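# Carry the beaker of vials between two shelved benches

## Task

Move the glass beaker holding vials from the shelved bench by the door onto the work surface of the shelved bench by the window. It fails if the beaker or any vial reaches the floor, or if any glass breaks from a drop of more than a few centimetres or a hard knock. It also fails if the robot falls or is left leaning. At the end the gripper must be open and the robot moved away, with the beaker resting on the bench unsupported by the robot.

## Robot and tools

Robot: a simulated Hello Robot Stretch 4 with a single arm. It has an omni-wheel base, a lift that rides up a mast, a telescoping arm that reaches forward, a wrist with yaw, pitch and roll, and a two-finger gripper. It stands about 1.6 m tall, and no part of the base rim is more than 0.23 m from the base origin. A loose object may occasionally get a short push from outside.

Frames: the base frame sits on the floor under the base centre, with x ahead, y to the left and z up. hand_pose is reported in this frame. It marks a point between the open fingertips, and its axes line up with the base frame when all wrist joints are 0. The printed value may be slightly wrong. The odometry frame is where the base frame was when the scene began. base_odometry is built from wheel rotation only, so slipping shows up as travel. Its heading grows to the left and runs from -3.142 to 3.142.

execute_actions: "actions" is a list holding one action, or an empty list to just read state and pictures. "cameras" is an optional list of head_camera, head_left_camera, head_right_camera, wrist_camera or all. Leaving it out or passing null means all; [] means no images. An action may have "base", "joints" or both, plus optional "pace" and "contact_limits". Alternatively it may be {"end_of_arm": "enable_torque"} on its own, which re-powers any wrist or gripper motor that shut off so it holds where it is.

The "base" value holds exactly one relative move. Distances are measured from where the base last reported being:
- translate_m: metres straight ahead, with negative meaning back, from -2 to 2.
- strafe_m: metres sideways, with positive meaning left, from -2 to 2.
- rotate_rad: a turn in place in radians, with counter-clockwise (left) positive, from -3.2 to 3.2.

"joints" is a single object keyed by joint name. Each value is an absolute target, not an offset. The tolerance counted as done is given in brackets:
- lift_m: 0 to 1.2 m (±0.004).
- arm_m: extension, 0 to 0.55 m (±0.004).
- wrist_yaw_rad: -1.134 to 4.276 (±0.02). 0 points ahead, positive turns left, and 3.14 is tucked back. Beyond 3.4 the arm can get in the way.
- wrist_pitch_rad: -1.117 to 4.259 (±0.05). 0 is level and 1.57 points down.
- wrist_roll_rad: -1.117 to 4.259 (±0.02). At 0 the fingers are level with each other. Positive turns clockwise when viewed from behind the gripper.
- gripper_m: fingertip gap in metres, -0.038 to 0.141 (±0.004). Values below 0 press the fingers together.

A joint target outside its range is clamped to the limit and the result notes it. Any unknown key or other out-of-range number rejects the whole call, and nothing moves. The motions in one action begin together but may finish at different times. No action lasts more than 15 s. A joint or base you leave out may still be pushing toward its earlier target.

"pace" is "slow", "default", "fast" or "max". Base top speeds are 0.1, 0.3, 0.4 and 0.6 m/s, and turning top speeds are 1, 2, 3 and 4 rad/s. Once the lift is above 0.2, a higher lift lowers these caps, down to 0.3 m/s and 1 rad/s at lift 1.2. "contact_limits" accepts only {"arm_m": value}, from 0 (gentlest) to 0.75 (firmest), with 0.5 as the default. It sets how hard the arm may push before it halts.

wait: {"seconds": 0 to 10}. It sends no new command and returns the state and pictures. zoom_image: {"camera": name, "region": [x0, y0, x1, y1]} in pixels of that camera's latest full image, with the origin at the top left and at most 504 by 504. read_manual gives only licence text. finished_scene: {"scene": number} closes the scene for good and reports success. The beaker must already be resting on its own.

Results: joint_positions, hand_pose, base_odometry and base_tilt (degrees, positive when leaning forward or right). turned_by_wheels and turned_by_imu show the turn since the last result. A difference above about 0.1 rad suggests a collision or slip, and that gap has gone into the heading error. lidar_m gives 12 distances in metres, in 30-degree sectors counter-clockwise from straight ahead: the 4th is left, the 7th behind, the 10th right. "-" means nothing was seen or something is closer than 0.25 m. The lidar misses glass and thin legs. wrist_depth_mm is a 7x7 grid of depths from the top left, from 100 to 2000, and glass does not appear in it. motor_effort gives a percentage per motor, with the peak in brackets. A load in a level gripper moves the pitch effort away from 0. The "pictures" line lists the image order.

base_status and joint_status report one of: done, off_target, contact_stop_at_<key>, limit_stop_at_<name> (tilt, own_body), time_out or torque_fault. After a contact stop the part goes slack: the lift may sink and the wheels may roll. A tilt stop means the robot leans more than 6 degrees, and it will not drive. on_its_own lists things you did not command; its "held at" is a target, not a position. If any result reports a stop, later calls in that same reply are skipped.

Cameras: head_camera (420x560) looks ahead and down from the mast top, so turn the base to aim it. head_left_camera and head_right_camera are fisheyes (420x672) that also show the base and arm. wrist_camera (616x392) looks along the fingers, with the tips near the bottom of its image. Calibration intrinsics and extrinsics are provided, but they carry small errors.

Practice: to unfold the wrist, send lift_m 0.4 together with wrist_yaw_rad 0. To grip, command a gap smaller than the object. A deeper squeeze pulls it toward the wrist, and neither the reading nor "done" proves you are holding it; look for a change in gripper effort. Carry the glass low over the bench and lower it gently, without dropping or bumping it. Do not drive or turn with more than 1 kg held while arm_m is above 0.2, especially at fast paces. Avoid steady hard pushes. Do not press the gripper into things, because an overloaded wrist motor goes limp with torque_fault. Tilting the gripper upward while rolled can trigger own_body stops. At the end, open the gripper, lift clear and back away.

Each tool is called after "Call:" by a JSON object that holds its "api" and its "payload".

## Session

Call:
{"api": "execute_actions", "payload": {"actions": []}}

Scene clock: 0.00 s.
base_odometry: x=+0.000 y=+0.000 heading=+0.000 (m, m, rad; odometry frame)
turned_by_wheels: +0.000 (rad since the last result)
turned_by_imu: +0.000 (rad since the last result)
base_tilt: forward=+0.7 right=-0.3 (deg)
lidar_m: 1.76 1.83 1.16 1.09 1.14 1.53 1.40 1.47 1.66 1.57 1.75 1.86
base_status: not commanded
joint_positions: lift_m=+0.175 arm_m=-0.001 wrist_yaw_rad=+3.116 wrist_pitch_rad=+0.021 wrist_roll_rad=-0.010 gripper_m=+0.057
joint_status: not commanded
motor_effort: lift_m=+20 arm_m=+0 wrist_yaw_rad=+2 wrist_pitch_rad=-7 wrist_roll_rad=+1 gripper_m=-3 wheel_0=+0 wheel_1=+0 wheel_2=+0 (%)
hand_pose: x=-0.1165 y=+0.0948 z=+0.3473 quat_wxyz=(+0.013, -0.011, -0.005, +1.000) (m; base frame)
wrist_depth_mm: 233 201 - - - - - / - 146 257 - - - - / - 114 143 - - - - / - 116 142 - - - - / 142 140 259 - - - - / 206 - 1921 1537 1281 1464 1336 / 208 1160 931 960 854 842 917
pictures: head_camera, head_left_camera, head_right_camera, wrist_camera
Images, in order (width x height): head_camera 420x560, head_left_camera 420x672, head_right_camera 420x672, wrist_camera 616x392.

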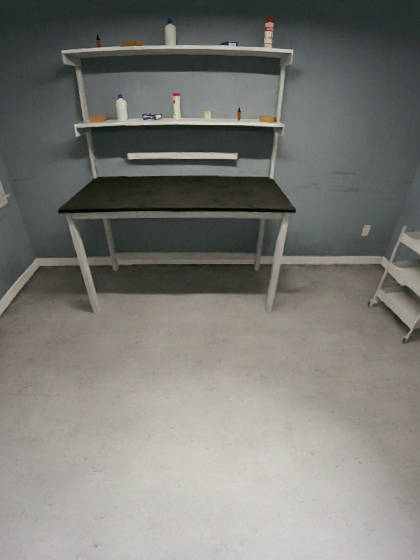

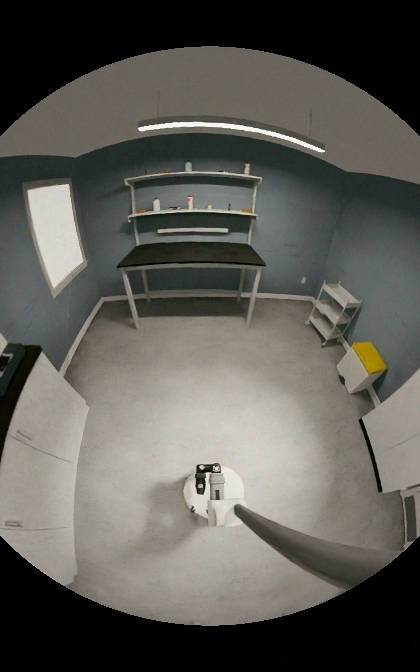

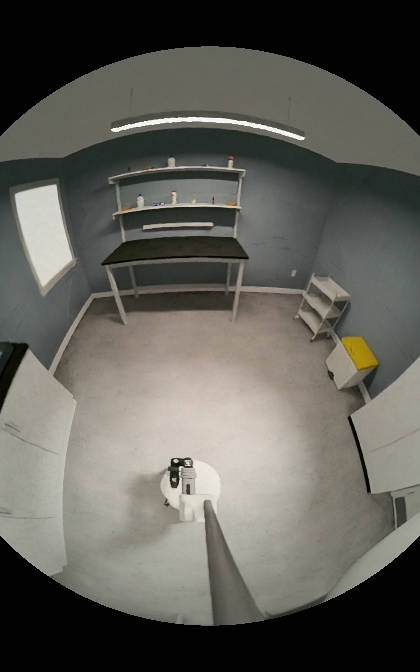

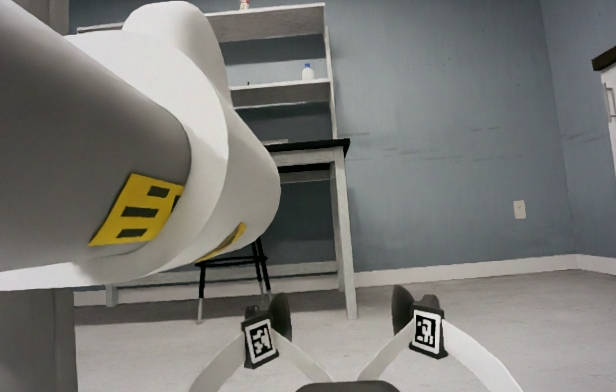

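Call:
{"api": "execute_actions", "payload": {"actions": [{"base": {"rotate_rad": 3.14}, "joints": {"lift_m": 0.4, "wrist_yaw_rad": 0}}]}}

Scene clock: 4.53 s.
base_odometry: x=+0.000 y=+0.000 heading=+3.140 (m, m, rad; odometry frame)
turned_by_wheels: +3.140 (rad since the last result)
turned_by_imu: +3.209 (rad since the last result)
base_tilt: forward=+0.6 right=-0.3 (deg)
lidar_m: 1.40 1.45 1.66 1.53 1.76 1.84 1.87 1.87 1.18 1.09 1.15 1.52
base_status: done
joint_positions: lift_m=+0.400 arm_m=-0.001 wrist_yaw_rad=+0.001 wrist_pitch_rad=+0.021 wrist_roll_rad=-0.010 gripper_m=+0.057
joint_status: all done
motor_effort: lift_m=+25(27) arm_m=+0(1) wrist_yaw_rad=+0(8) wrist_pitch_rad=-7(6) wrist_roll_rad=+0(1) gripper_m=-3(5) wheel_0=+0(6) wheel_1=+0(7) wheel_2=+0(11) (%)
hand_pose: x=+0.4581 y=-0.0873 z=+0.5718 quat_wxyz=(+1.000, -0.005, +0.011, +0.000) (m; base frame)
wrist_depth_mm: - 1983 1921 1983 - 1921 1921 / - - - - 1983 1921 1863 / - - - 1921 1921 1863 1921 / - - 1863 1182 1921 1863 1863 / - - 1921 1921 1863 1808 1808 / - 1921 1808 1921 1138 1808 1756 / 1863 1661 1430 1430 1281 1255 1397
pictures: head_camera, head_left_camera, head_right_camera, wrist_camera
camera_calibration (this result's frames):
wrist_camera: T_world_to_cam=[[0.0475361, -0.993183, -0.106436, -0.0313521], [0.0303361, 0.107942, -0.993694, 0.633699], [0.998409, 0.0440075, 0.0352604, -0.250468], [0, 0, 0, 1]] pos_world=[0.232336, -0.0885188, 0.635197]
Images, in order (width x height): head_camera 420x560, head_left_camera 420x672, head_right_camera 420x672, wrist_camera 616x392.

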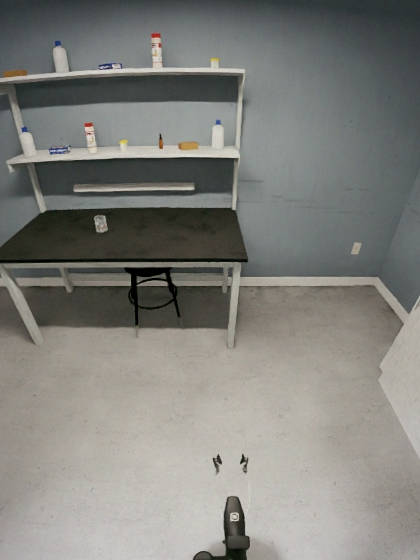

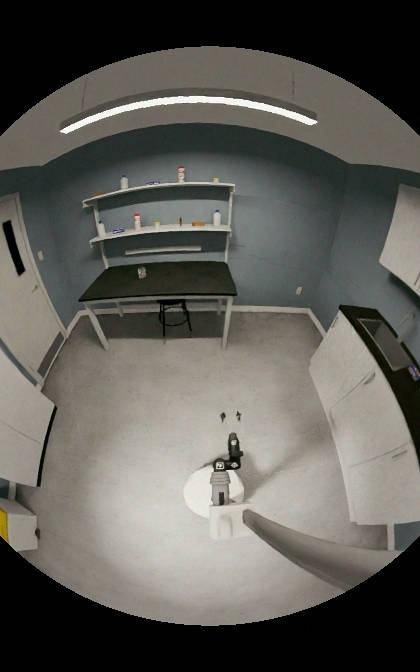

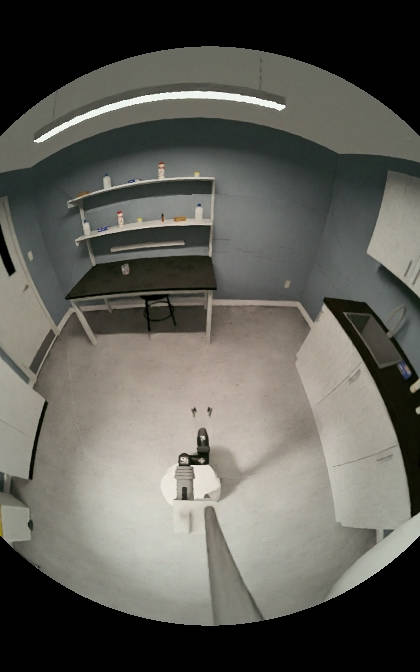

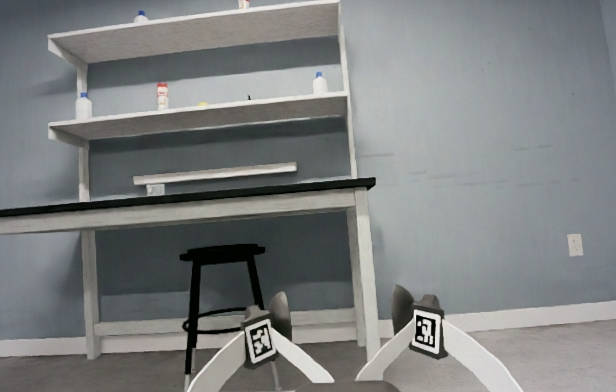

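Call:
{"api": "execute_actions", "payload": {"actions": [{"base": {"strafe_m": 0.89}, "joints": {"lift_m": 0.64, "gripper_m": 0.14}, "pace": "fast"}], "cameras": []}}

Call:
{"api": "execute_actions", "payload": {"actions": [{"base": {"translate_m": 0.75}, "pace": "fast"}], "cameras": ["head_camera", "wrist_camera"]}}

Scene clock: 27.40 s.
base_odometry: x=-0.001 y=-0.890 heading=+3.140 (m, m, rad; odometry frame)
turned_by_wheels: +0.000 (rad since the last result)
turned_by_imu: +0.002 (rad since the last result)
base_tilt: forward=+0.6 right=-0.3 (deg)
lidar_m: 1.37 1.45 0.70 0.65 0.70 1.02 1.83 1.86 2.07 2.01 2.08 1.47
base_status: done
joint_positions: lift_m=+0.640 arm_m=-0.001 wrist_yaw_rad=+0.000 wrist_pitch_rad=+0.021 wrist_roll_rad=-0.010 gripper_m=+0.140
joint_status: all done
motor_effort: lift_m=+25(27) arm_m=+0(0) wrist_yaw_rad=+2(0) wrist_pitch_rad=-5(6) wrist_roll_rad=+1(1) gripper_m=-1(4) wheel_0=+1(10) wheel_1=+0(12) wheel_2=+0(1) (%)
hand_pose: x=+0.4581 y=-0.0874 z=+0.8117 quat_wxyz=(+1.000, -0.005, +0.011, +0.000) (m; base frame)
wrist_depth_mm: 1661 - - - 1921 1921 1863 / 1661 - - 1921 1921 1921 1808 / 1576 - 1921 1863 1863 1863 1863 / 1576 1921 1921 1921 1863 1863 1756 / 1537 1921 1863 1336 1138 1182 1281 / 1464 1921 1808 1863 1863 195 1808 / 1464 1863 1160 1756 1366 1576 1756
pictures: none
No camera images: the call's "cameras" was empty. Leave "cameras" out to get every camera's image.

Scene clock: 30.67 s.
base_odometry: x=-0.751 y=-0.889 heading=+3.140 (m, m, rad; odometry frame)
turned_by_wheels: +0.000 (rad since the last result)
turned_by_imu: -0.003 (rad since the last result)
base_tilt: forward=+0.6 right=-0.2 (deg)
lidar_m: 0.63 0.65 1.19 0.75 0.72 0.94 2.46 2.75 2.08 1.99 0.95 0.66
base_status: done
joint_positions: lift_m=+0.640 arm_m=-0.001 wrist_yaw_rad=+0.000 wrist_pitch_rad=+0.021 wrist_roll_rad=-0.010 gripper_m=+0.140
joint_status: not commanded
motor_effort: lift_m=+25(25) arm_m=+0(0) wrist_yaw_rad=+1(2) wrist_pitch_rad=-5(7) wrist_roll_rad=+2(3) gripper_m=-1(1) wheel_0=-2(7) wheel_1=+0(7) wheel_2=+1(10) (%)
hand_pose: x=+0.4581 y=-0.0874 z=+0.8117 quat_wxyz=(+1.000, -0.005, +0.011, +0.000) (m; base frame)
wrist_depth_mm: 1255 1255 1229 1205 1205 1182 1138 / 1255 1205 976 991 991 1025 960 / 1229 1182 1205 1205 1182 1182 1138 / 1229 1205 1205 1182 1182 1160 1138 / 1205 1182 1205 1160 1042 904 798 / 891 549 496 469 430 196 410 / 430 442 436 397 424 421 415
pictures: head_camera, wrist_camera
camera_calibration (this result's frames):
wrist_camera: T_world_to_cam=[[0.0470434, -0.993206, -0.106435, -0.00573081], [0.0303978, 0.107927, -0.993694, 0.872114], [0.99843, 0.0435113, 0.0352686, -0.258939], [0, 0, 0, 1]] pos_world=[0.232292, -0.08855, 0.875137]
Images, in order (width x height): head_camera 420x560, wrist_camera 616x392.

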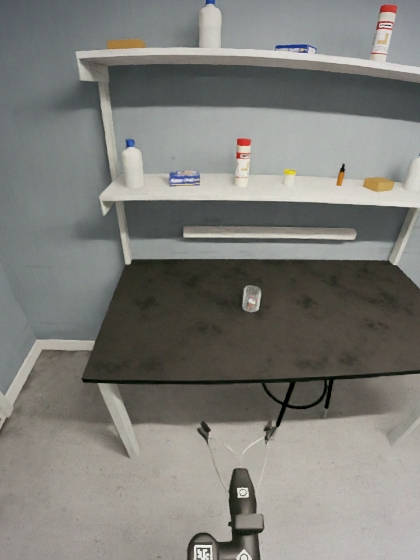

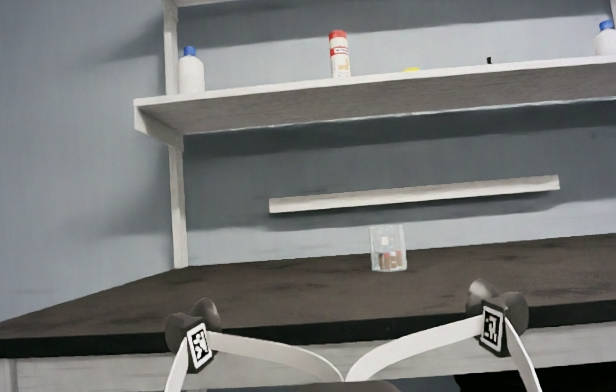

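Call:
{"api": "execute_actions", "payload": {"actions": [{"base": {"strafe_m": -0.10}, "joints": {"lift_m": 0.63, "arm_m": 0.1}, "pace": "fast"}], "cameras": ["head_camera", "wrist_camera"]}}

Scene clock: 61.17 s.
base_odometry: x=-0.751 y=-0.789 heading=+3.140 (m, m, rad; odometry frame)
turned_by_wheels: +0.000 (rad since the last result)
turned_by_imu: +0.001 (rad since the last result)
base_tilt: forward=+0.7 right=-0.4 (deg)
lidar_m: 0.64 0.65 1.31 0.81 0.83 1.12 2.74 2.75 1.99 1.88 0.97 0.68
base_status: done
joint_positions: lift_m=+0.630 arm_m=+0.099 wrist_yaw_rad=+0.000 wrist_pitch_rad=+0.021 wrist_roll_rad=-0.010 gripper_m=+0.140
joint_status: all done
motor_effort: lift_m=+15(22) arm_m=+7(7) wrist_yaw_rad=+2(0) wrist_pitch_rad=-6(7) wrist_roll_rad=-1(1) gripper_m=-1(1) wheel_0=+1(9) wheel_1=+2(11) wheel_2=+0(3) (%)
hand_pose: x=+0.5580 y=-0.0874 z=+0.8026 quat_wxyz=(+1.000, -0.005, +0.011, +0.000) (m; base frame)
wrist_depth_mm: 1138 1138 1138 1138 1118 1098 854 / 1138 891 904 891 917 946 1025 / 1138 1098 1078 1098 1078 1060 1060 / 1138 1118 1078 1098 1060 1060 1025 / 1118 1098 1078 1060 976 820 715 / 530 496 449 427 392 196 342 / 317 309 303 300 296 327 309
pictures: head_camera, wrist_camera
camera_calibration (this result's frames):
wrist_camera: T_world_to_cam=[[0.0470354, -0.993207, -0.106433, -0.0114083], [0.0304422, 0.107927, -0.993693, 0.859953], [0.998429, 0.0434986, 0.0353118, -0.358451], [0, 0, 0, 1]] pos_world=[0.332245, -0.0885508, 0.865972]
Images, in order (width x height): head_camera 420x560, wrist_camera 616x392.

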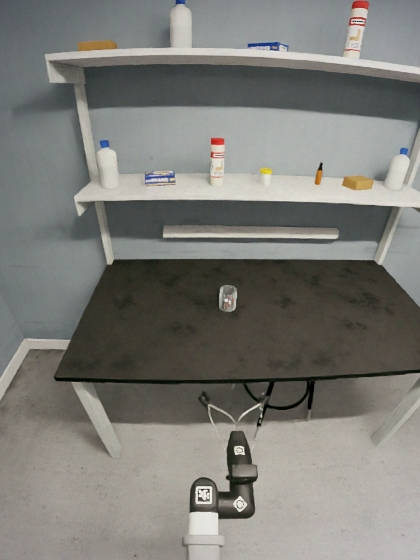

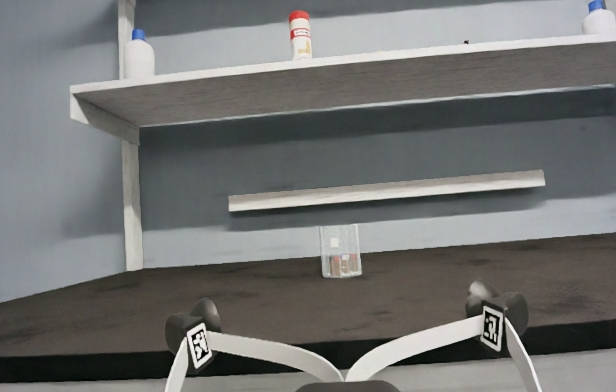

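Call:
{"api": "execute_actions", "payload": {"actions": [{"base": {"translate_m": 0.15}, "joints": {"arm_m": 0.22}, "pace": "fast"}], "cameras": ["head_camera", "wrist_camera"]}}

Scene clock: 68.20 s.
base_odometry: x=-0.901 y=-0.789 heading=+3.140 (m, m, rad; odometry frame)
turned_by_wheels: +0.000 (rad since the last result)
turned_by_imu: +0.034 (rad since the last result)
base_tilt: forward=+0.6 right=-0.3 (deg)
lidar_m: 0.47 0.52 1.29 1.23 0.86 1.14 3.46 2.96 1.98 1.89 0.70 0.52
base_status: done
joint_positions: lift_m=+0.631 arm_m=+0.219 wrist_yaw_rad=+0.000 wrist_pitch_rad=+0.015 wrist_roll_rad=-0.010 gripper_m=+0.140
joint_status: all done
motor_effort: lift_m=+14(16) arm_m=+6(12) wrist_yaw_rad=+2(51) wrist_pitch_rad=+14(33) wrist_roll_rad=+0(4) gripper_m=-1(1) wheel_0=+1(5) wheel_1=+1(12) wheel_2=-1(15) (%)
hand_pose: x=+0.6784 y=-0.0873 z=+0.8045 quat_wxyz=(+1.000, -0.005, +0.007, +0.000) (m; base frame)
wrist_depth_mm: 591 585 580 597 615 634 661 / 676 759 788 820 820 809 788 / 878 854 854 842 809 788 778 / 891 842 820 798 798 778 759 / 854 842 820 798 798 768 759 / 597 554 496 469 394 197 375 / 329 301 242 250 224 231 251
pictures: head_camera, wrist_camera
camera_calibration (this result's frames):
wrist_camera: T_world_to_cam=[[0.0479716, -0.993186, -0.10621, -0.0176025], [0.0369601, 0.108024, -0.993461, 0.853649], [0.998165, 0.0437324, 0.0418904, -0.483769], [0, 0, 0, 1]] pos_world=[0.452175, -0.0885411, 0.866463]
Images, in order (width x height): head_camera 420x560, wrist_camera 616x392.

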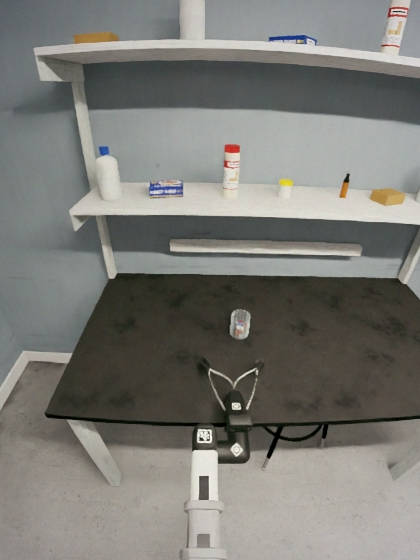

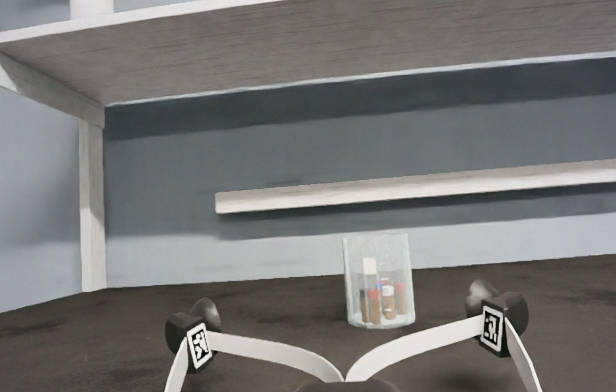

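Call:
{"api": "execute_actions", "payload": {"actions": [{"base": {"strafe_m": -0.035}, "joints": {"lift_m": 0.65}}], "cameras": ["head_camera", "wrist_camera"]}}

Scene clock: 79.93 s.
base_odometry: x=-0.901 y=-0.754 heading=+3.140 (m, m, rad; odometry frame)
turned_by_wheels: +0.000 (rad since the last result)
turned_by_imu: +0.001 (rad since the last result)
base_tilt: forward=+0.6 right=-0.3 (deg)
lidar_m: 0.47 0.51 0.68 1.22 0.89 1.13 3.45 2.98 1.93 1.85 0.71 0.52
base_status: done
joint_positions: lift_m=+0.650 arm_m=+0.219 wrist_yaw_rad=+0.000 wrist_pitch_rad=+0.021 wrist_roll_rad=-0.010 gripper_m=+0.140
joint_status: all done
motor_effort: lift_m=+25(25) arm_m=+5(6) wrist_yaw_rad=+0(2) wrist_pitch_rad=-6(14) wrist_roll_rad=+1(0) gripper_m=-1(2) wheel_0=+0(7) wheel_1=+1(7) wheel_2=+0(3) (%)
hand_pose: x=+0.6783 y=-0.0873 z=+0.8218 quat_wxyz=(+1.000, -0.005, +0.010, +0.000) (m; base frame)
wrist_depth_mm: 580 580 564 591 609 627 668 / 683 732 788 820 809 798 788 / 878 866 831 831 798 778 778 / 866 854 820 809 788 778 778 / 866 842 820 809 788 778 750 / 640 591 530 459 418 196 399 / 362 329 267 274 247 253 270
pictures: head_camera, wrist_camera
camera_calibration (this result's frames):
wrist_camera: T_world_to_cam=[[0.0473879, -0.993182, -0.106503, -0.01511], [0.0307934, 0.108025, -0.993671, 0.87514], [0.998402, 0.0438083, 0.0357026, -0.479537], [0, 0, 0, 1]] pos_world=[0.452538, -0.0885362, 0.885112]
Images, in order (width x height): head_camera 420x560, wrist_camera 616x392.

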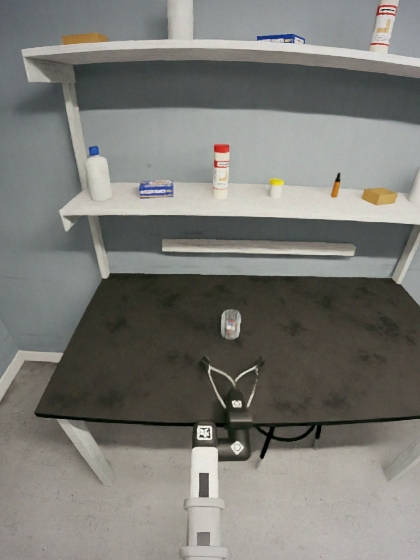

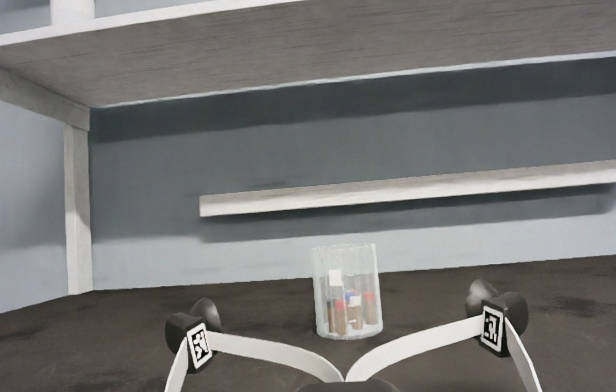

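Call:
{"api": "execute_actions", "payload": {"actions": [{"joints": {"lift_m": 0.642, "arm_m": 0.37}, "contact_limits": {"arm_m": 0.2}}], "cameras": ["head_camera", "wrist_camera"]}}

Scene clock: 96.07 s.
base_odometry: x=-0.901 y=-0.754 heading=+3.140 (m, m, rad; odometry frame)
turned_by_wheels: +0.000 (rad since the last result)
turned_by_imu: +0.001 (rad since the last result)
base_tilt: forward=+0.6 right=-0.3 (deg)
lidar_m: 0.48 0.53 0.71 1.23 0.89 1.14 3.46 2.98 1.91 1.86 0.71 0.51
base_status: not commanded
joint_positions: lift_m=+0.642 arm_m=+0.369 wrist_yaw_rad=+0.000 wrist_pitch_rad=+0.021 wrist_roll_rad=-0.010 gripper_m=+0.140
joint_status: all done
motor_effort: lift_m=+16(24) arm_m=+8(7) wrist_yaw_rad=+2(1) wrist_pitch_rad=-6(6) wrist_roll_rad=+1(0) gripper_m=+0(1) wheel_0=+0(1) wheel_1=+0(0) wheel_2=+0(0) (%)
contact_limits: arm_m 0.2
hand_pose: x=+0.8280 y=-0.0874 z=+0.8146 quat_wxyz=(+1.000, -0.005, +0.010, +0.000) (m; base frame)
wrist_depth_mm: 549 559 585 603 621 654 640 / 691 715 699 683 661 654 640 / 723 707 699 676 654 647 634 / 707 691 627 609 647 640 627 / 691 683 676 661 654 640 634 / 591 554 492 469 433 195 375 / 336 309 249 220 227 236 252
pictures: head_camera, wrist_camera
camera_calibration (this result's frames):
wrist_camera: T_world_to_cam=[[0.0470266, -0.993198, -0.106515, -0.0227543], [0.0305853, 0.108015, -0.993679, 0.863598], [0.998425, 0.0434716, 0.0354569, -0.628533], [0, 0, 0, 1]] pos_world=[0.6022, -0.0885574, 0.878001]
Images, in order (width x height): head_camera 420x560, wrist_camera 616x392.

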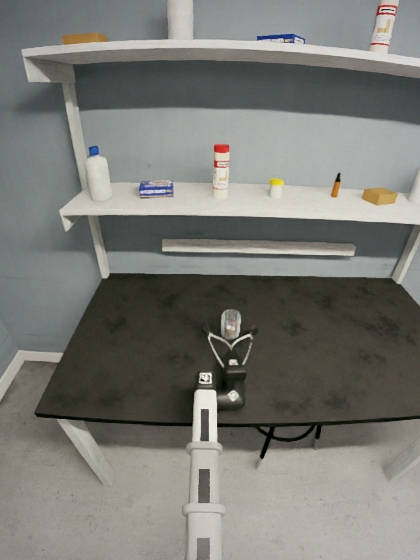

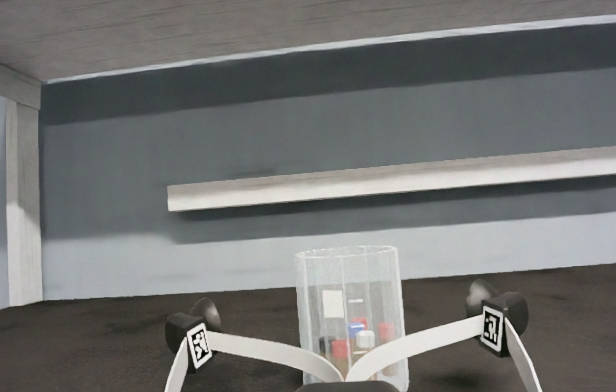

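Call:
{"api": "execute_actions", "payload": {"actions": [{"joints": {"gripper_m": 0.03}}], "cameras": ["head_camera", "wrist_camera"]}}

Scene clock: 100.90 s.
base_odometry: x=-0.901 y=-0.754 heading=+3.140 (m, m, rad; odometry frame)
turned_by_wheels: +0.000 (rad since the last result)
turned_by_imu: +0.001 (rad since the last result)
base_tilt: forward=+0.7 right=-0.3 (deg)
lidar_m: 0.50 0.50 0.71 1.23 0.90 1.17 3.47 2.97 1.94 1.85 0.69 0.52
base_status: not commanded
joint_positions: lift_m=+0.642 arm_m=+0.369 wrist_yaw_rad=+0.000 wrist_pitch_rad=+0.021 wrist_roll_rad=-0.010 gripper_m=+0.030
joint_status: all done
motor_effort: lift_m=+14(15) arm_m=+7(8) wrist_yaw_rad=+2(1) wrist_pitch_rad=-5(5) wrist_roll_rad=+0(1) gripper_m=-17(13) wheel_0=+0(0) wheel_1=+0(0) wheel_2=+0(0) (%)
hand_pose: x=+0.8280 y=-0.0874 z=+0.8146 quat_wxyz=(+1.000, -0.005, +0.010, +0.000) (m; base frame)
wrist_depth_mm: 549 559 580 597 621 647 640 / 683 707 699 683 668 647 640 / 715 707 699 676 661 654 640 / 691 691 627 621 640 634 627 / 707 699 676 661 654 634 615 / 591 554 508 404 247 399 375 / 336 312 180 226 229 167 252
pictures: head_camera, wrist_camera
camera_calibration (this result's frames):
wrist_camera: T_world_to_cam=[[0.0469918, -0.9932, -0.106515, -0.0227355], [0.0305893, 0.108014, -0.993679, 0.863596], [0.998427, 0.0434365, 0.035457, -0.628534], [0, 0, 0, 1]] pos_world=[0.602197, -0.0885596, 0.878001]
Images, in order (width x height): head_camera 420x560, wrist_camera 616x392.

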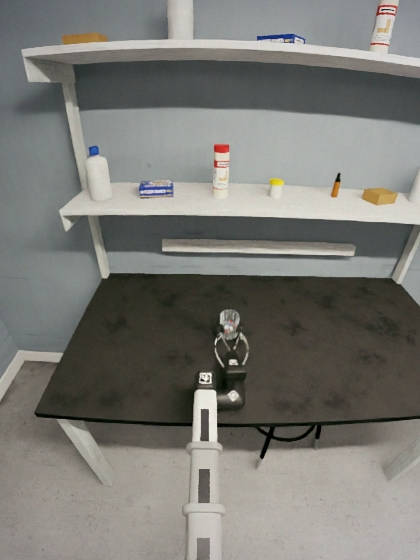

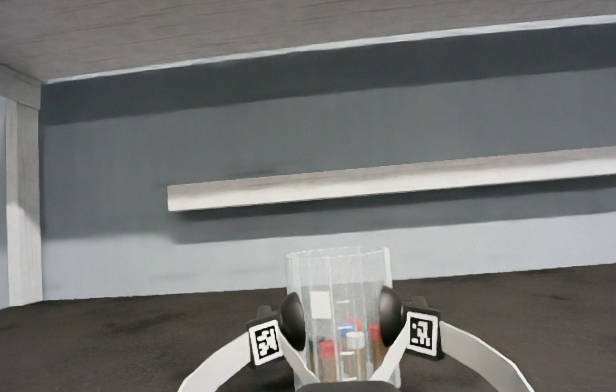

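Gripped. Lift it a little first to check the hold.

Call:
{"api": "execute_actions", "payload": {"actions": [{"joints": {"lift_m": 0.67}}], "cameras": ["wrist_camera"]}}

Scene clock: 103.63 s.
base_odometry: x=-0.901 y=-0.754 heading=+3.140 (m, m, rad; odometry frame)
turned_by_wheels: +0.000 (rad since the last result)
turned_by_imu: +0.001 (rad since the last result)
base_tilt: forward=+0.6 right=-0.3 (deg)
lidar_m: 0.48 0.53 0.70 1.20 0.89 1.17 3.44 2.97 1.92 1.83 0.69 0.51
base_status: not commanded
joint_positions: lift_m=+0.669 arm_m=+0.369 wrist_yaw_rad=+0.000 wrist_pitch_rad=+0.023 wrist_roll_rad=-0.010 gripper_m=+0.030
joint_status: all done
motor_effort: lift_m=+26(29) arm_m=+7(7) wrist_yaw_rad=+2(2) wrist_pitch_rad=-10(12) wrist_roll_rad=-1(1) gripper_m=-16(16) wheel_0=+0(0) wheel_1=+0(0) wheel_2=+0(0) (%)
hand_pose: x=+0.8280 y=-0.0874 z=+0.8412 quat_wxyz=(+1.000, -0.005, +0.011, +0.000) (m; base frame)
wrist_depth_mm: 508 517 530 554 574 597 621 / 654 699 699 683 668 654 634 / 723 707 683 676 661 654 647 / 699 699 621 668 597 591 634 / 699 683 676 661 661 634 621 / 640 683 627 496 246 488 452 / 415 382 181 225 229 167 309
pictures: wrist_camera
camera_calibration (this result's frames):
wrist_camera: T_world_to_cam=[[0.0468234, -0.9932, -0.106589, -0.0197008], [0.0290196, 0.108013, -0.993726, 0.891361], [0.998482, 0.0434364, 0.0338799, -0.628187], [0, 0, 0, 1]] pos_world=[0.602289, -0.0885596, 0.904951]
Images, in order (width x height): wrist_camera 616x392.

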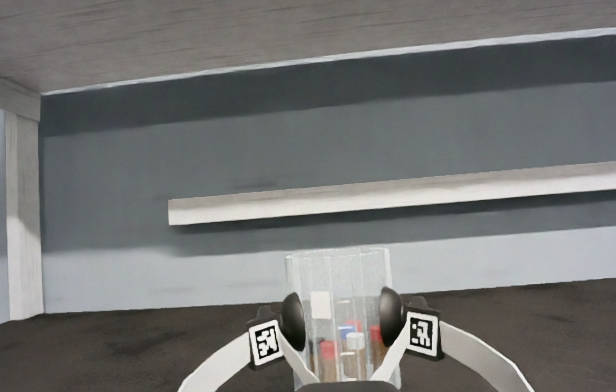

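Call:
{"api": "execute_actions", "payload": {"actions": [{"base": {"rotate_rad": -3.2}, "joints": {"lift_m": 0.70, "arm_m": 0.0}}], "cameras": ["head_camera", "wrist_camera"]}}

Scene clock: 113.03 s.
base_odometry: x=-0.901 y=-0.754 heading=-0.060 (m, m, rad; odometry frame)
turned_by_wheels: -3.200 (rad since the last result)
turned_by_imu: -3.268 (rad since the last result)
base_tilt: forward=+0.6 right=-0.2 (deg)
lidar_m: 2.63 2.74 1.96 1.84 0.75 0.51 0.49 0.51 0.64 1.27 0.88 1.09
base_status: done
joint_positions: lift_m=+0.700 arm_m=+0.001 wrist_yaw_rad=+0.000 wrist_pitch_rad=+0.023 wrist_roll_rad=-0.010 gripper_m=+0.030
joint_status: all done
motor_effort: lift_m=+26(26) arm_m=-7(9) wrist_yaw_rad=+2(1) wrist_pitch_rad=-13(9) wrist_roll_rad=+0(0) gripper_m=-18(16) wheel_0=+1(5) wheel_1=+0(7) wheel_2=-2(7) (%)
hand_pose: x=+0.4606 y=-0.0875 z=+0.8712 quat_wxyz=(+1.000, -0.005, +0.011, +0.000) (m; base frame)
wrist_depth_mm: - - - - - - 976 / - - - - - - 991 / - - - - - - 1308 / - - - - - - 1661 / - - - - - - 1661 / - - - - 246 - 1499 / - - 180 227 244 167 1281
pictures: head_camera, wrist_camera
camera_calibration (this result's frames):
wrist_camera: T_world_to_cam=[[0.0465502, -0.993211, -0.106605, 0.000762369], [0.0287068, 0.108006, -0.993736, 0.931948], [0.998503, 0.0431983, 0.0335397, -0.262155], [0, 0, 0, 1]] pos_world=[0.234974, -0.0885745, 0.934983]
Images, in order (width x height): head_camera 420x560, wrist_camera 616x392.

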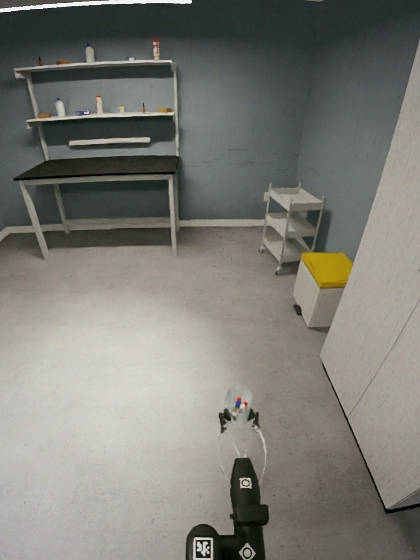

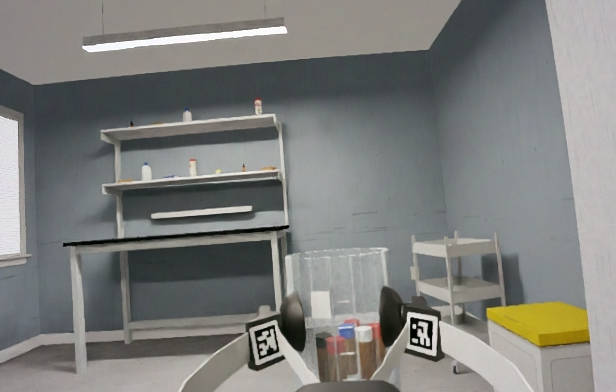

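Call:
{"api": "execute_actions", "payload": {"actions": [{"base": {"rotate_rad": 0.30}}], "cameras": []}}

Call:
{"api": "execute_actions", "payload": {"actions": [{"base": {"translate_m": 2.0}, "pace": "fast"}], "cameras": ["head_camera", "wrist_camera"]}}

Scene clock: 124.10 s.
base_odometry: x=-0.901 y=-0.754 heading=+0.240 (m, m, rad; odometry frame)
turned_by_wheels: +0.300 (rad since the last result)
turned_by_imu: +0.307 (rad since the last result)
base_tilt: forward=+0.7 right=-0.3 (deg)
lidar_m: 2.70 2.18 1.83 1.04 0.58 0.49 0.49 0.57 1.27 0.88 0.96 1.81
base_status: done
joint_positions: lift_m=+0.700 arm_m=+0.001 wrist_yaw_rad=+0.000 wrist_pitch_rad=+0.023 wrist_roll_rad=-0.010 gripper_m=+0.030
joint_status: not commanded
motor_effort: lift_m=+25(25) arm_m=-7(8) wrist_yaw_rad=+2(0) wrist_pitch_rad=-8(11) wrist_roll_rad=+1(1) gripper_m=-16(15) wheel_0=+0(6) wheel_1=-2(7) wheel_2=-1(6) (%)
hand_pose: x=+0.4607 y=-0.0873 z=+0.8712 quat_wxyz=(+1.000, -0.005, +0.011, +0.000) (m; base frame)
wrist_depth_mm: - - - - - - - / - - - - - - - / - - - - - - - / - - - - - - - / - - - - - - - / - - - - 246 - - / - - 181 225 245 167 -
pictures: none
No camera images: the call's "cameras" was empty. Leave "cameras" out to get every camera's image.

Scene clock: 130.53 s.
base_odometry: x=+1.041 y=-0.278 heading=+0.240 (m, m, rad; odometry frame)
turned_by_wheels: +0.000 (rad since the last result)
turned_by_imu: -0.008 (rad since the last result)
base_tilt: forward=+0.6 right=-0.2 (deg)
lidar_m: 0.73 0.83 1.99 1.43 1.60 2.44 2.60 1.54 1.35 1.33 1.44 0.72
base_status: done
joint_positions: lift_m=+0.700 arm_m=+0.001 wrist_yaw_rad=+0.000 wrist_pitch_rad=+0.023 wrist_roll_rad=-0.010 gripper_m=+0.030
joint_status: not commanded
motor_effort: lift_m=+26(25) arm_m=-7(8) wrist_yaw_rad=+1(1) wrist_pitch_rad=-9(10) wrist_roll_rad=+0(1) gripper_m=-15(16) wheel_0=-1(5) wheel_1=+2(7) wheel_2=+2(13) (%)
hand_pose: x=+0.4606 y=-0.0874 z=+0.8712 quat_wxyz=(+1.000, -0.005, +0.011, +0.000) (m; base frame)
wrist_depth_mm: 1756 1499 1464 1366 1255 946 1118 / 1756 1576 1229 1182 1160 1118 1098 / 1808 1499 1464 1336 1255 1182 1078 / 1708 1537 1397 1366 1182 1138 1078 / 715 661 580 535 488 462 439 / 1661 1537 1397 549 246 1138 1060 / 1661 1499 180 226 244 167 1060
pictures: head_camera, wrist_camera
camera_calibration (this result's frames):
wrist_camera: T_world_to_cam=[[0.0469497, -0.993192, -0.106605, 0.000695575], [0.0286631, 0.108018, -0.993736, 0.931957], [0.998486, 0.0436, 0.0335394, -0.262108], [0, 0, 0, 1]] pos_world=[0.234965, -0.0885493, 0.934984]
Images, in order (width x height): head_camera 420x560, wrist_camera 616x392.

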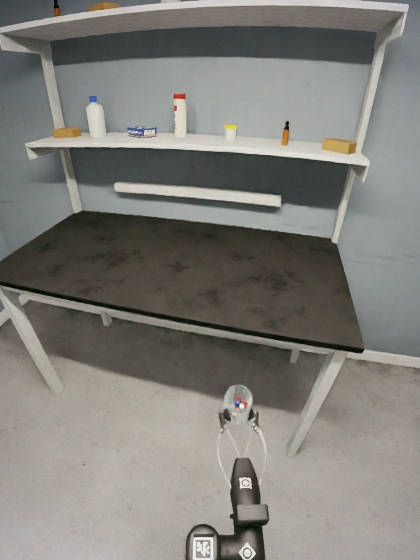

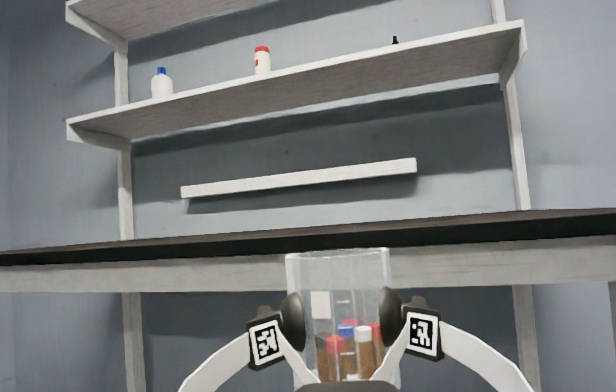

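Call:
{"api": "execute_actions", "payload": {"actions": [{"joints": {"lift_m": 0.85, "arm_m": 0.18}}], "cameras": ["wrist_camera"]}}

Scene clock: 140.57 s.
base_odometry: x=+1.041 y=-0.278 heading=+0.240 (m, m, rad; odometry frame)
turned_by_wheels: +0.000 (rad since the last result)
turned_by_imu: +0.001 (rad since the last result)
base_tilt: forward=+0.6 right=-0.3 (deg)
lidar_m: 0.74 0.85 1.99 1.43 1.59 2.44 2.61 1.52 1.35 1.34 1.44 0.73
base_status: not commanded
joint_positions: lift_m=+0.849 arm_m=+0.179 wrist_yaw_rad=+0.000 wrist_pitch_rad=+0.023 wrist_roll_rad=-0.010 gripper_m=+0.030
joint_status: all done
motor_effort: lift_m=+26(29) arm_m=+8(8) wrist_yaw_rad=+2(2) wrist_pitch_rad=-12(11) wrist_roll_rad=-1(2) gripper_m=-15(15) wheel_0=-2(2) wheel_1=+1(1) wheel_2=+2(2) (%)
hand_pose: x=+0.6380 y=-0.0874 z=+1.0211 quat_wxyz=(+1.000, -0.005, +0.011, +0.000) (m; base frame)
wrist_depth_mm: 1229 1255 1255 1205 1078 1042 960 / 1499 1366 1281 1160 891 798 778 / 1464 1160 1098 1118 1060 1025 931 / 1464 1336 1255 1138 1042 991 946 / 1464 1366 1229 1160 1060 976 917 / 854 809 759 597 246 585 549 / 500 459 180 225 244 167 379
pictures: wrist_camera
camera_calibration (this result's frames):
wrist_camera: T_world_to_cam=[[0.0468708, -0.993197, -0.106599, 0.00837628], [0.028802, 0.108015, -0.993732, 1.07583], [0.998486, 0.0435068, 0.0336688, -0.444343], [0, 0, 0, 1]] pos_world=[0.412291, -0.0885551, 1.08494]
Images, in order (width x height): wrist_camera 616x392.

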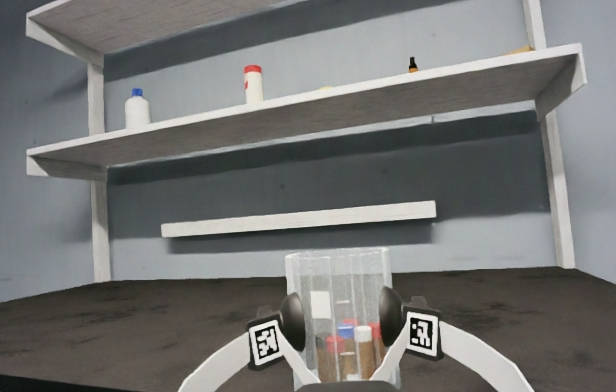

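Call:
{"api": "execute_actions", "payload": {"actions": [{"joints": {"arm_m": 0.5}, "contact_limits": {"arm_m": 0.2}}], "cameras": ["head_camera", "wrist_camera"]}}

Scene clock: 147.13 s.
base_odometry: x=+1.041 y=-0.278 heading=+0.240 (m, m, rad; odometry frame)
turned_by_wheels: +0.000 (rad since the last result)
turned_by_imu: +0.001 (rad since the last result)
base_tilt: forward=+0.7 right=-0.3 (deg)
lidar_m: 0.71 0.83 2.00 1.43 1.59 2.45 2.63 1.53 1.35 1.33 1.44 0.73
base_status: not commanded
joint_positions: lift_m=+0.849 arm_m=+0.499 wrist_yaw_rad=+0.000 wrist_pitch_rad=+0.023 wrist_roll_rad=-0.010 gripper_m=+0.030
joint_status: all done
motor_effort: lift_m=+26(26) arm_m=+8(8) wrist_yaw_rad=+2(2) wrist_pitch_rad=-12(9) wrist_roll_rad=+0(1) gripper_m=-15(14) wheel_0=-1(1) wheel_1=+1(1) wheel_2=+2(2) (%)
contact_limits: arm_m 0.2
hand_pose: x=+0.9580 y=-0.0874 z=+1.0212 quat_wxyz=(+1.000, -0.005, +0.011, +0.000) (m; base frame)
wrist_depth_mm: 1078 1008 732 525 521 544 574 / 723 654 676 715 759 723 699 / 946 991 917 842 788 741 691 / 1060 991 891 831 759 723 683 / 1042 960 891 820 768 723 668 / 866 809 750 597 246 580 544 / 496 459 180 226 245 167 377
pictures: head_camera, wrist_camera
camera_calibration (this result's frames):
wrist_camera: T_world_to_cam=[[0.046932, -0.993194, -0.106598, -0.00666485], [0.0288099, 0.108017, -0.993732, 1.06661], [0.998483, 0.0435667, 0.0336833, -0.763886], [0, 0, 0, 1]] pos_world=[0.732311, -0.0885514, 1.08494]
Images, in order (width x height): head_camera 420x560, wrist_camera 616x392.

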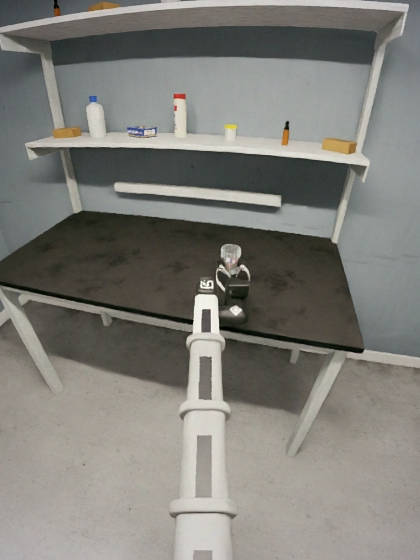

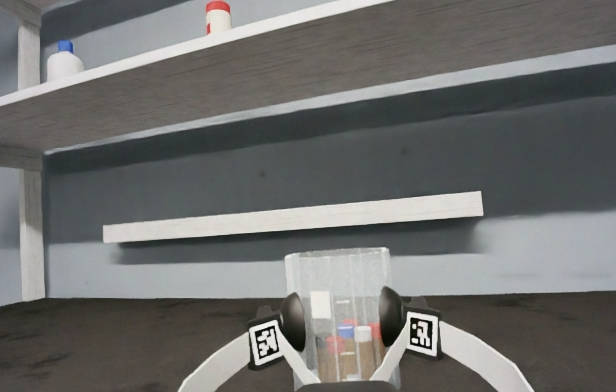

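Call:
{"api": "execute_actions", "payload": {"actions": [{"joints": {"lift_m": 0.805}, "pace": "slow"}], "cameras": ["wrist_camera"]}}

Scene clock: 151.47 s.
base_odometry: x=+1.041 y=-0.278 heading=+0.240 (m, m, rad; odometry frame)
turned_by_wheels: +0.000 (rad since the last result)
turned_by_imu: +0.001 (rad since the last result)
base_tilt: forward=+0.7 right=-0.3 (deg)
lidar_m: 0.72 0.84 1.99 1.43 1.58 2.45 2.60 1.55 1.34 1.35 1.42 0.72
base_status: not commanded
joint_positions: lift_m=+0.805 arm_m=+0.499 wrist_yaw_rad=+0.000 wrist_pitch_rad=+0.023 wrist_roll_rad=-0.010 gripper_m=+0.030
joint_status: all done
motor_effort: lift_m=+15(23) arm_m=+7(8) wrist_yaw_rad=+2(2) wrist_pitch_rad=-11(12) wrist_roll_rad=-1(1) gripper_m=-17(16) wheel_0=-1(2) wheel_1=+1(1) wheel_2=+2(2) (%)
hand_pose: x=+0.9580 y=-0.0874 z=+0.9771 quat_wxyz=(+1.000, -0.005, +0.011, +0.000) (m; base frame)
wrist_depth_mm: 1060 976 574 585 603 621 683 / 715 741 778 820 778 741 691 / 1042 960 917 842 778 741 683 / 1060 976 904 809 759 715 683 / 1060 991 904 831 768 715 676 / 634 597 549 439 245 427 404 / 362 336 180 226 243 167 272
pictures: wrist_camera
camera_calibration (this result's frames):
wrist_camera: T_world_to_cam=[[0.0469319, -0.993194, -0.106598, -0.011363], [0.02881, 0.108017, -0.993731, 1.02281], [0.998483, 0.0435667, 0.0336834, -0.762404], [0, 0, 0, 1]] pos_world=[0.732313, -0.0885514, 1.04087]
Images, in order (width x height): wrist_camera 616x392.

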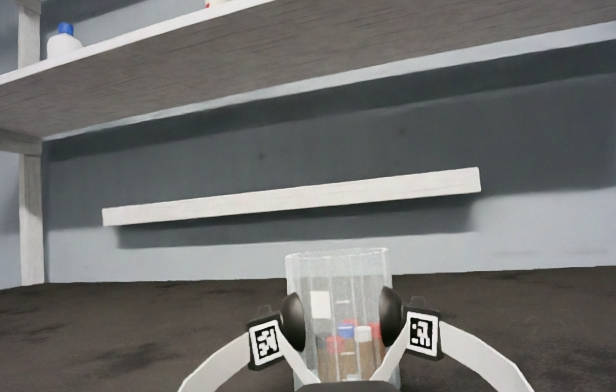

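Call:
{"api": "execute_actions", "payload": {"actions": [{"joints": {"lift_m": 0.794}, "pace": "slow"}], "cameras": ["wrist_camera"]}}

Scene clock: 155.80 s.
base_odometry: x=+1.041 y=-0.278 heading=+0.240 (m, m, rad; odometry frame)
turned_by_wheels: +0.000 (rad since the last result)
turned_by_imu: +0.001 (rad since the last result)
base_tilt: forward=+0.6 right=-0.2 (deg)
lidar_m: 0.74 0.84 2.00 1.45 1.59 2.43 2.63 1.52 1.33 1.35 1.43 0.73
base_status: not commanded
joint_positions: lift_m=+0.794 arm_m=+0.499 wrist_yaw_rad=+0.000 wrist_pitch_rad=+0.021 wrist_roll_rad=-0.010 gripper_m=+0.030
joint_status: all done
motor_effort: lift_m=+14(16) arm_m=+7(7) wrist_yaw_rad=+2(2) wrist_pitch_rad=-6(10) wrist_roll_rad=+1(0) gripper_m=-15(15) wheel_0=-1(1) wheel_1=+1(1) wheel_2=+2(2) (%)
hand_pose: x=+0.9580 y=-0.0874 z=+0.9666 quat_wxyz=(+1.000, -0.005, +0.011, +0.000) (m; base frame)
wrist_depth_mm: 1078 640 585 609 621 640 691 / 723 759 809 820 798 732 683 / 1042 976 917 842 778 723 691 / 1060 960 891 820 759 715 683 / 1078 976 904 820 759 707 683 / 591 544 508 410 245 397 377 / 338 310 180 227 232 167 252
pictures: wrist_camera
camera_calibration (this result's frames):
wrist_camera: T_world_to_cam=[[0.0471079, -0.993194, -0.106521, -0.012722], [0.0304535, 0.108017, -0.993682, 1.0108], [0.998425, 0.0435664, 0.0353347, -0.763605], [0, 0, 0, 1]] pos_world=[0.73222, -0.0885514, 1.03004]
Images, in order (width x height): wrist_camera 616x392.

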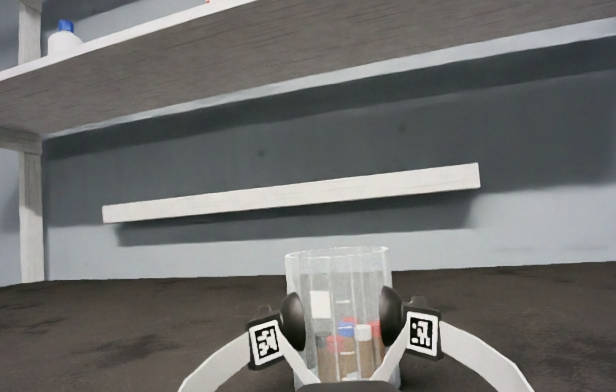

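The wrist pitch load has gone back to its unloaded value, so the beaker is resting on the bench. Releasing.

Call:
{"api": "execute_actions", "payload": {"actions": [{"joints": {"gripper_m": 0.14}}], "cameras": ["wrist_camera"]}}

Call:
{"api": "execute_actions", "payload": {"actions": [{"joints": {"arm_m": 0.0}, "pace": "fast"}], "cameras": ["head_camera", "wrist_camera"]}}

Scene clock: 160.57 s.
base_odometry: x=+1.041 y=-0.278 heading=+0.240 (m, m, rad; odometry frame)
turned_by_wheels: +0.000 (rad since the last result)
turned_by_imu: +0.001 (rad since the last result)
base_tilt: forward=+0.6 right=-0.3 (deg)
lidar_m: 0.73 0.84 2.00 1.43 1.57 2.44 2.64 1.52 1.34 1.35 1.42 0.72
base_status: not commanded
joint_positions: lift_m=+0.794 arm_m=+0.499 wrist_yaw_rad=+0.000 wrist_pitch_rad=+0.021 wrist_roll_rad=-0.010 gripper_m=+0.140
joint_status: all done
motor_effort: lift_m=+14(13) arm_m=+8(7) wrist_yaw_rad=+1(1) wrist_pitch_rad=-8(8) wrist_roll_rad=-2(0) gripper_m=+0(18) wheel_0=-1(1) wheel_1=+1(1) wheel_2=+2(2) (%)
hand_pose: x=+0.9580 y=-0.0874 z=+0.9666 quat_wxyz=(+1.000, -0.005, +0.011, +0.000) (m; base frame)
wrist_depth_mm: 1060 627 591 597 615 647 691 / 732 750 809 831 788 723 699 / 1008 991 917 842 798 723 683 / 1078 960 878 820 759 723 683 / 1060 991 904 820 768 707 691 / 591 554 492 455 433 196 375 / 334 309 249 229 229 236 252
pictures: wrist_camera
camera_calibration (this result's frames):
wrist_camera: T_world_to_cam=[[0.0471082, -0.993194, -0.106521, -0.0127222], [0.0304532, 0.108017, -0.993682, 1.0108], [0.998425, 0.0435667, 0.0353344, -0.763605], [0, 0, 0, 1]] pos_world=[0.73222, -0.0885514, 1.03004]
Images, in order (width x height): wrist_camera 616x392.

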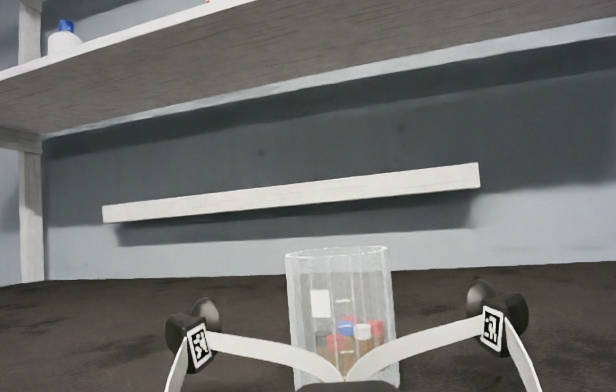

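Scene clock: 162.67 s.
base_odometry: x=+1.041 y=-0.278 heading=+0.240 (m, m, rad; odometry frame)
turned_by_wheels: +0.000 (rad since the last result)
turned_by_imu: +0.001 (rad since the last result)
base_tilt: forward=+0.7 right=-0.3 (deg)
lidar_m: 0.72 0.85 2.01 1.44 1.58 2.45 2.61 1.55 1.33 1.33 1.45 0.73
base_status: not commanded
joint_positions: lift_m=+0.794 arm_m=+0.001 wrist_yaw_rad=+0.000 wrist_pitch_rad=+0.021 wrist_roll_rad=-0.010 gripper_m=+0.140
joint_status: all done
motor_effort: lift_m=+14(14) arm_m=-8(8) wrist_yaw_rad=+3(1) wrist_pitch_rad=-8(5) wrist_roll_rad=+1(1) gripper_m=+0(0) wheel_0=-1(1) wheel_1=+1(1) wheel_2=+2(2) (%)
hand_pose: x=+0.4606 y=-0.0875 z=+0.9666 quat_wxyz=(+1.000, -0.005, +0.011, +0.000) (m; base frame)
wrist_depth_mm: 1808 1308 1366 1366 1281 1160 1118 / 1756 1499 1464 1336 1098 1008 1098 / 1756 1397 1336 1308 1229 1160 1098 / 1756 1537 1397 1336 1229 1138 1078 / 1661 1499 1397 1308 1098 931 1042 / 707 640 564 535 488 196 421 / 1661 1464 1336 525 488 1098 445
pictures: head_camera, wrist_camera
camera_calibration (this result's frames):
wrist_camera: T_world_to_cam=[[0.0468657, -0.993205, -0.106528, 0.0107537], [0.0303229, 0.108011, -0.993687, 1.02595], [0.998441, 0.0433397, 0.0351788, -0.266904], [0, 0, 0, 1]] pos_world=[0.234874, -0.0885656, 1.03001]
Images, in order (width x height): head_camera 420x560, wrist_camera 616x392.

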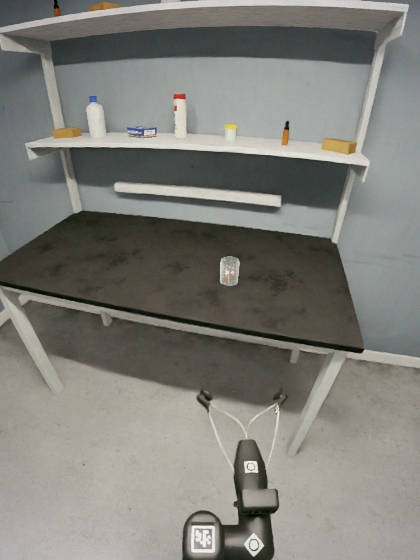

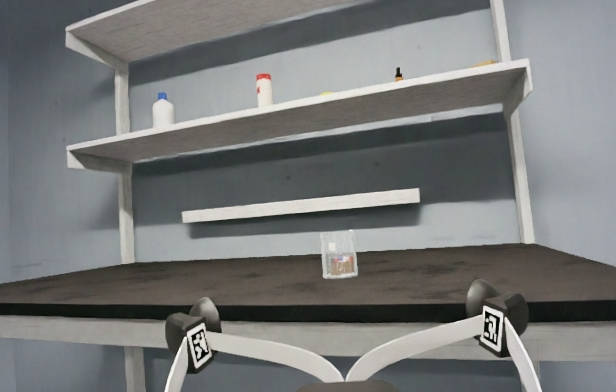

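The beaker is standing upright on the bench and the gripper is clear of it.

Call:
{"api": "finished_scene", "payload": {"scene": 1}}

The scene is finished: the task was done.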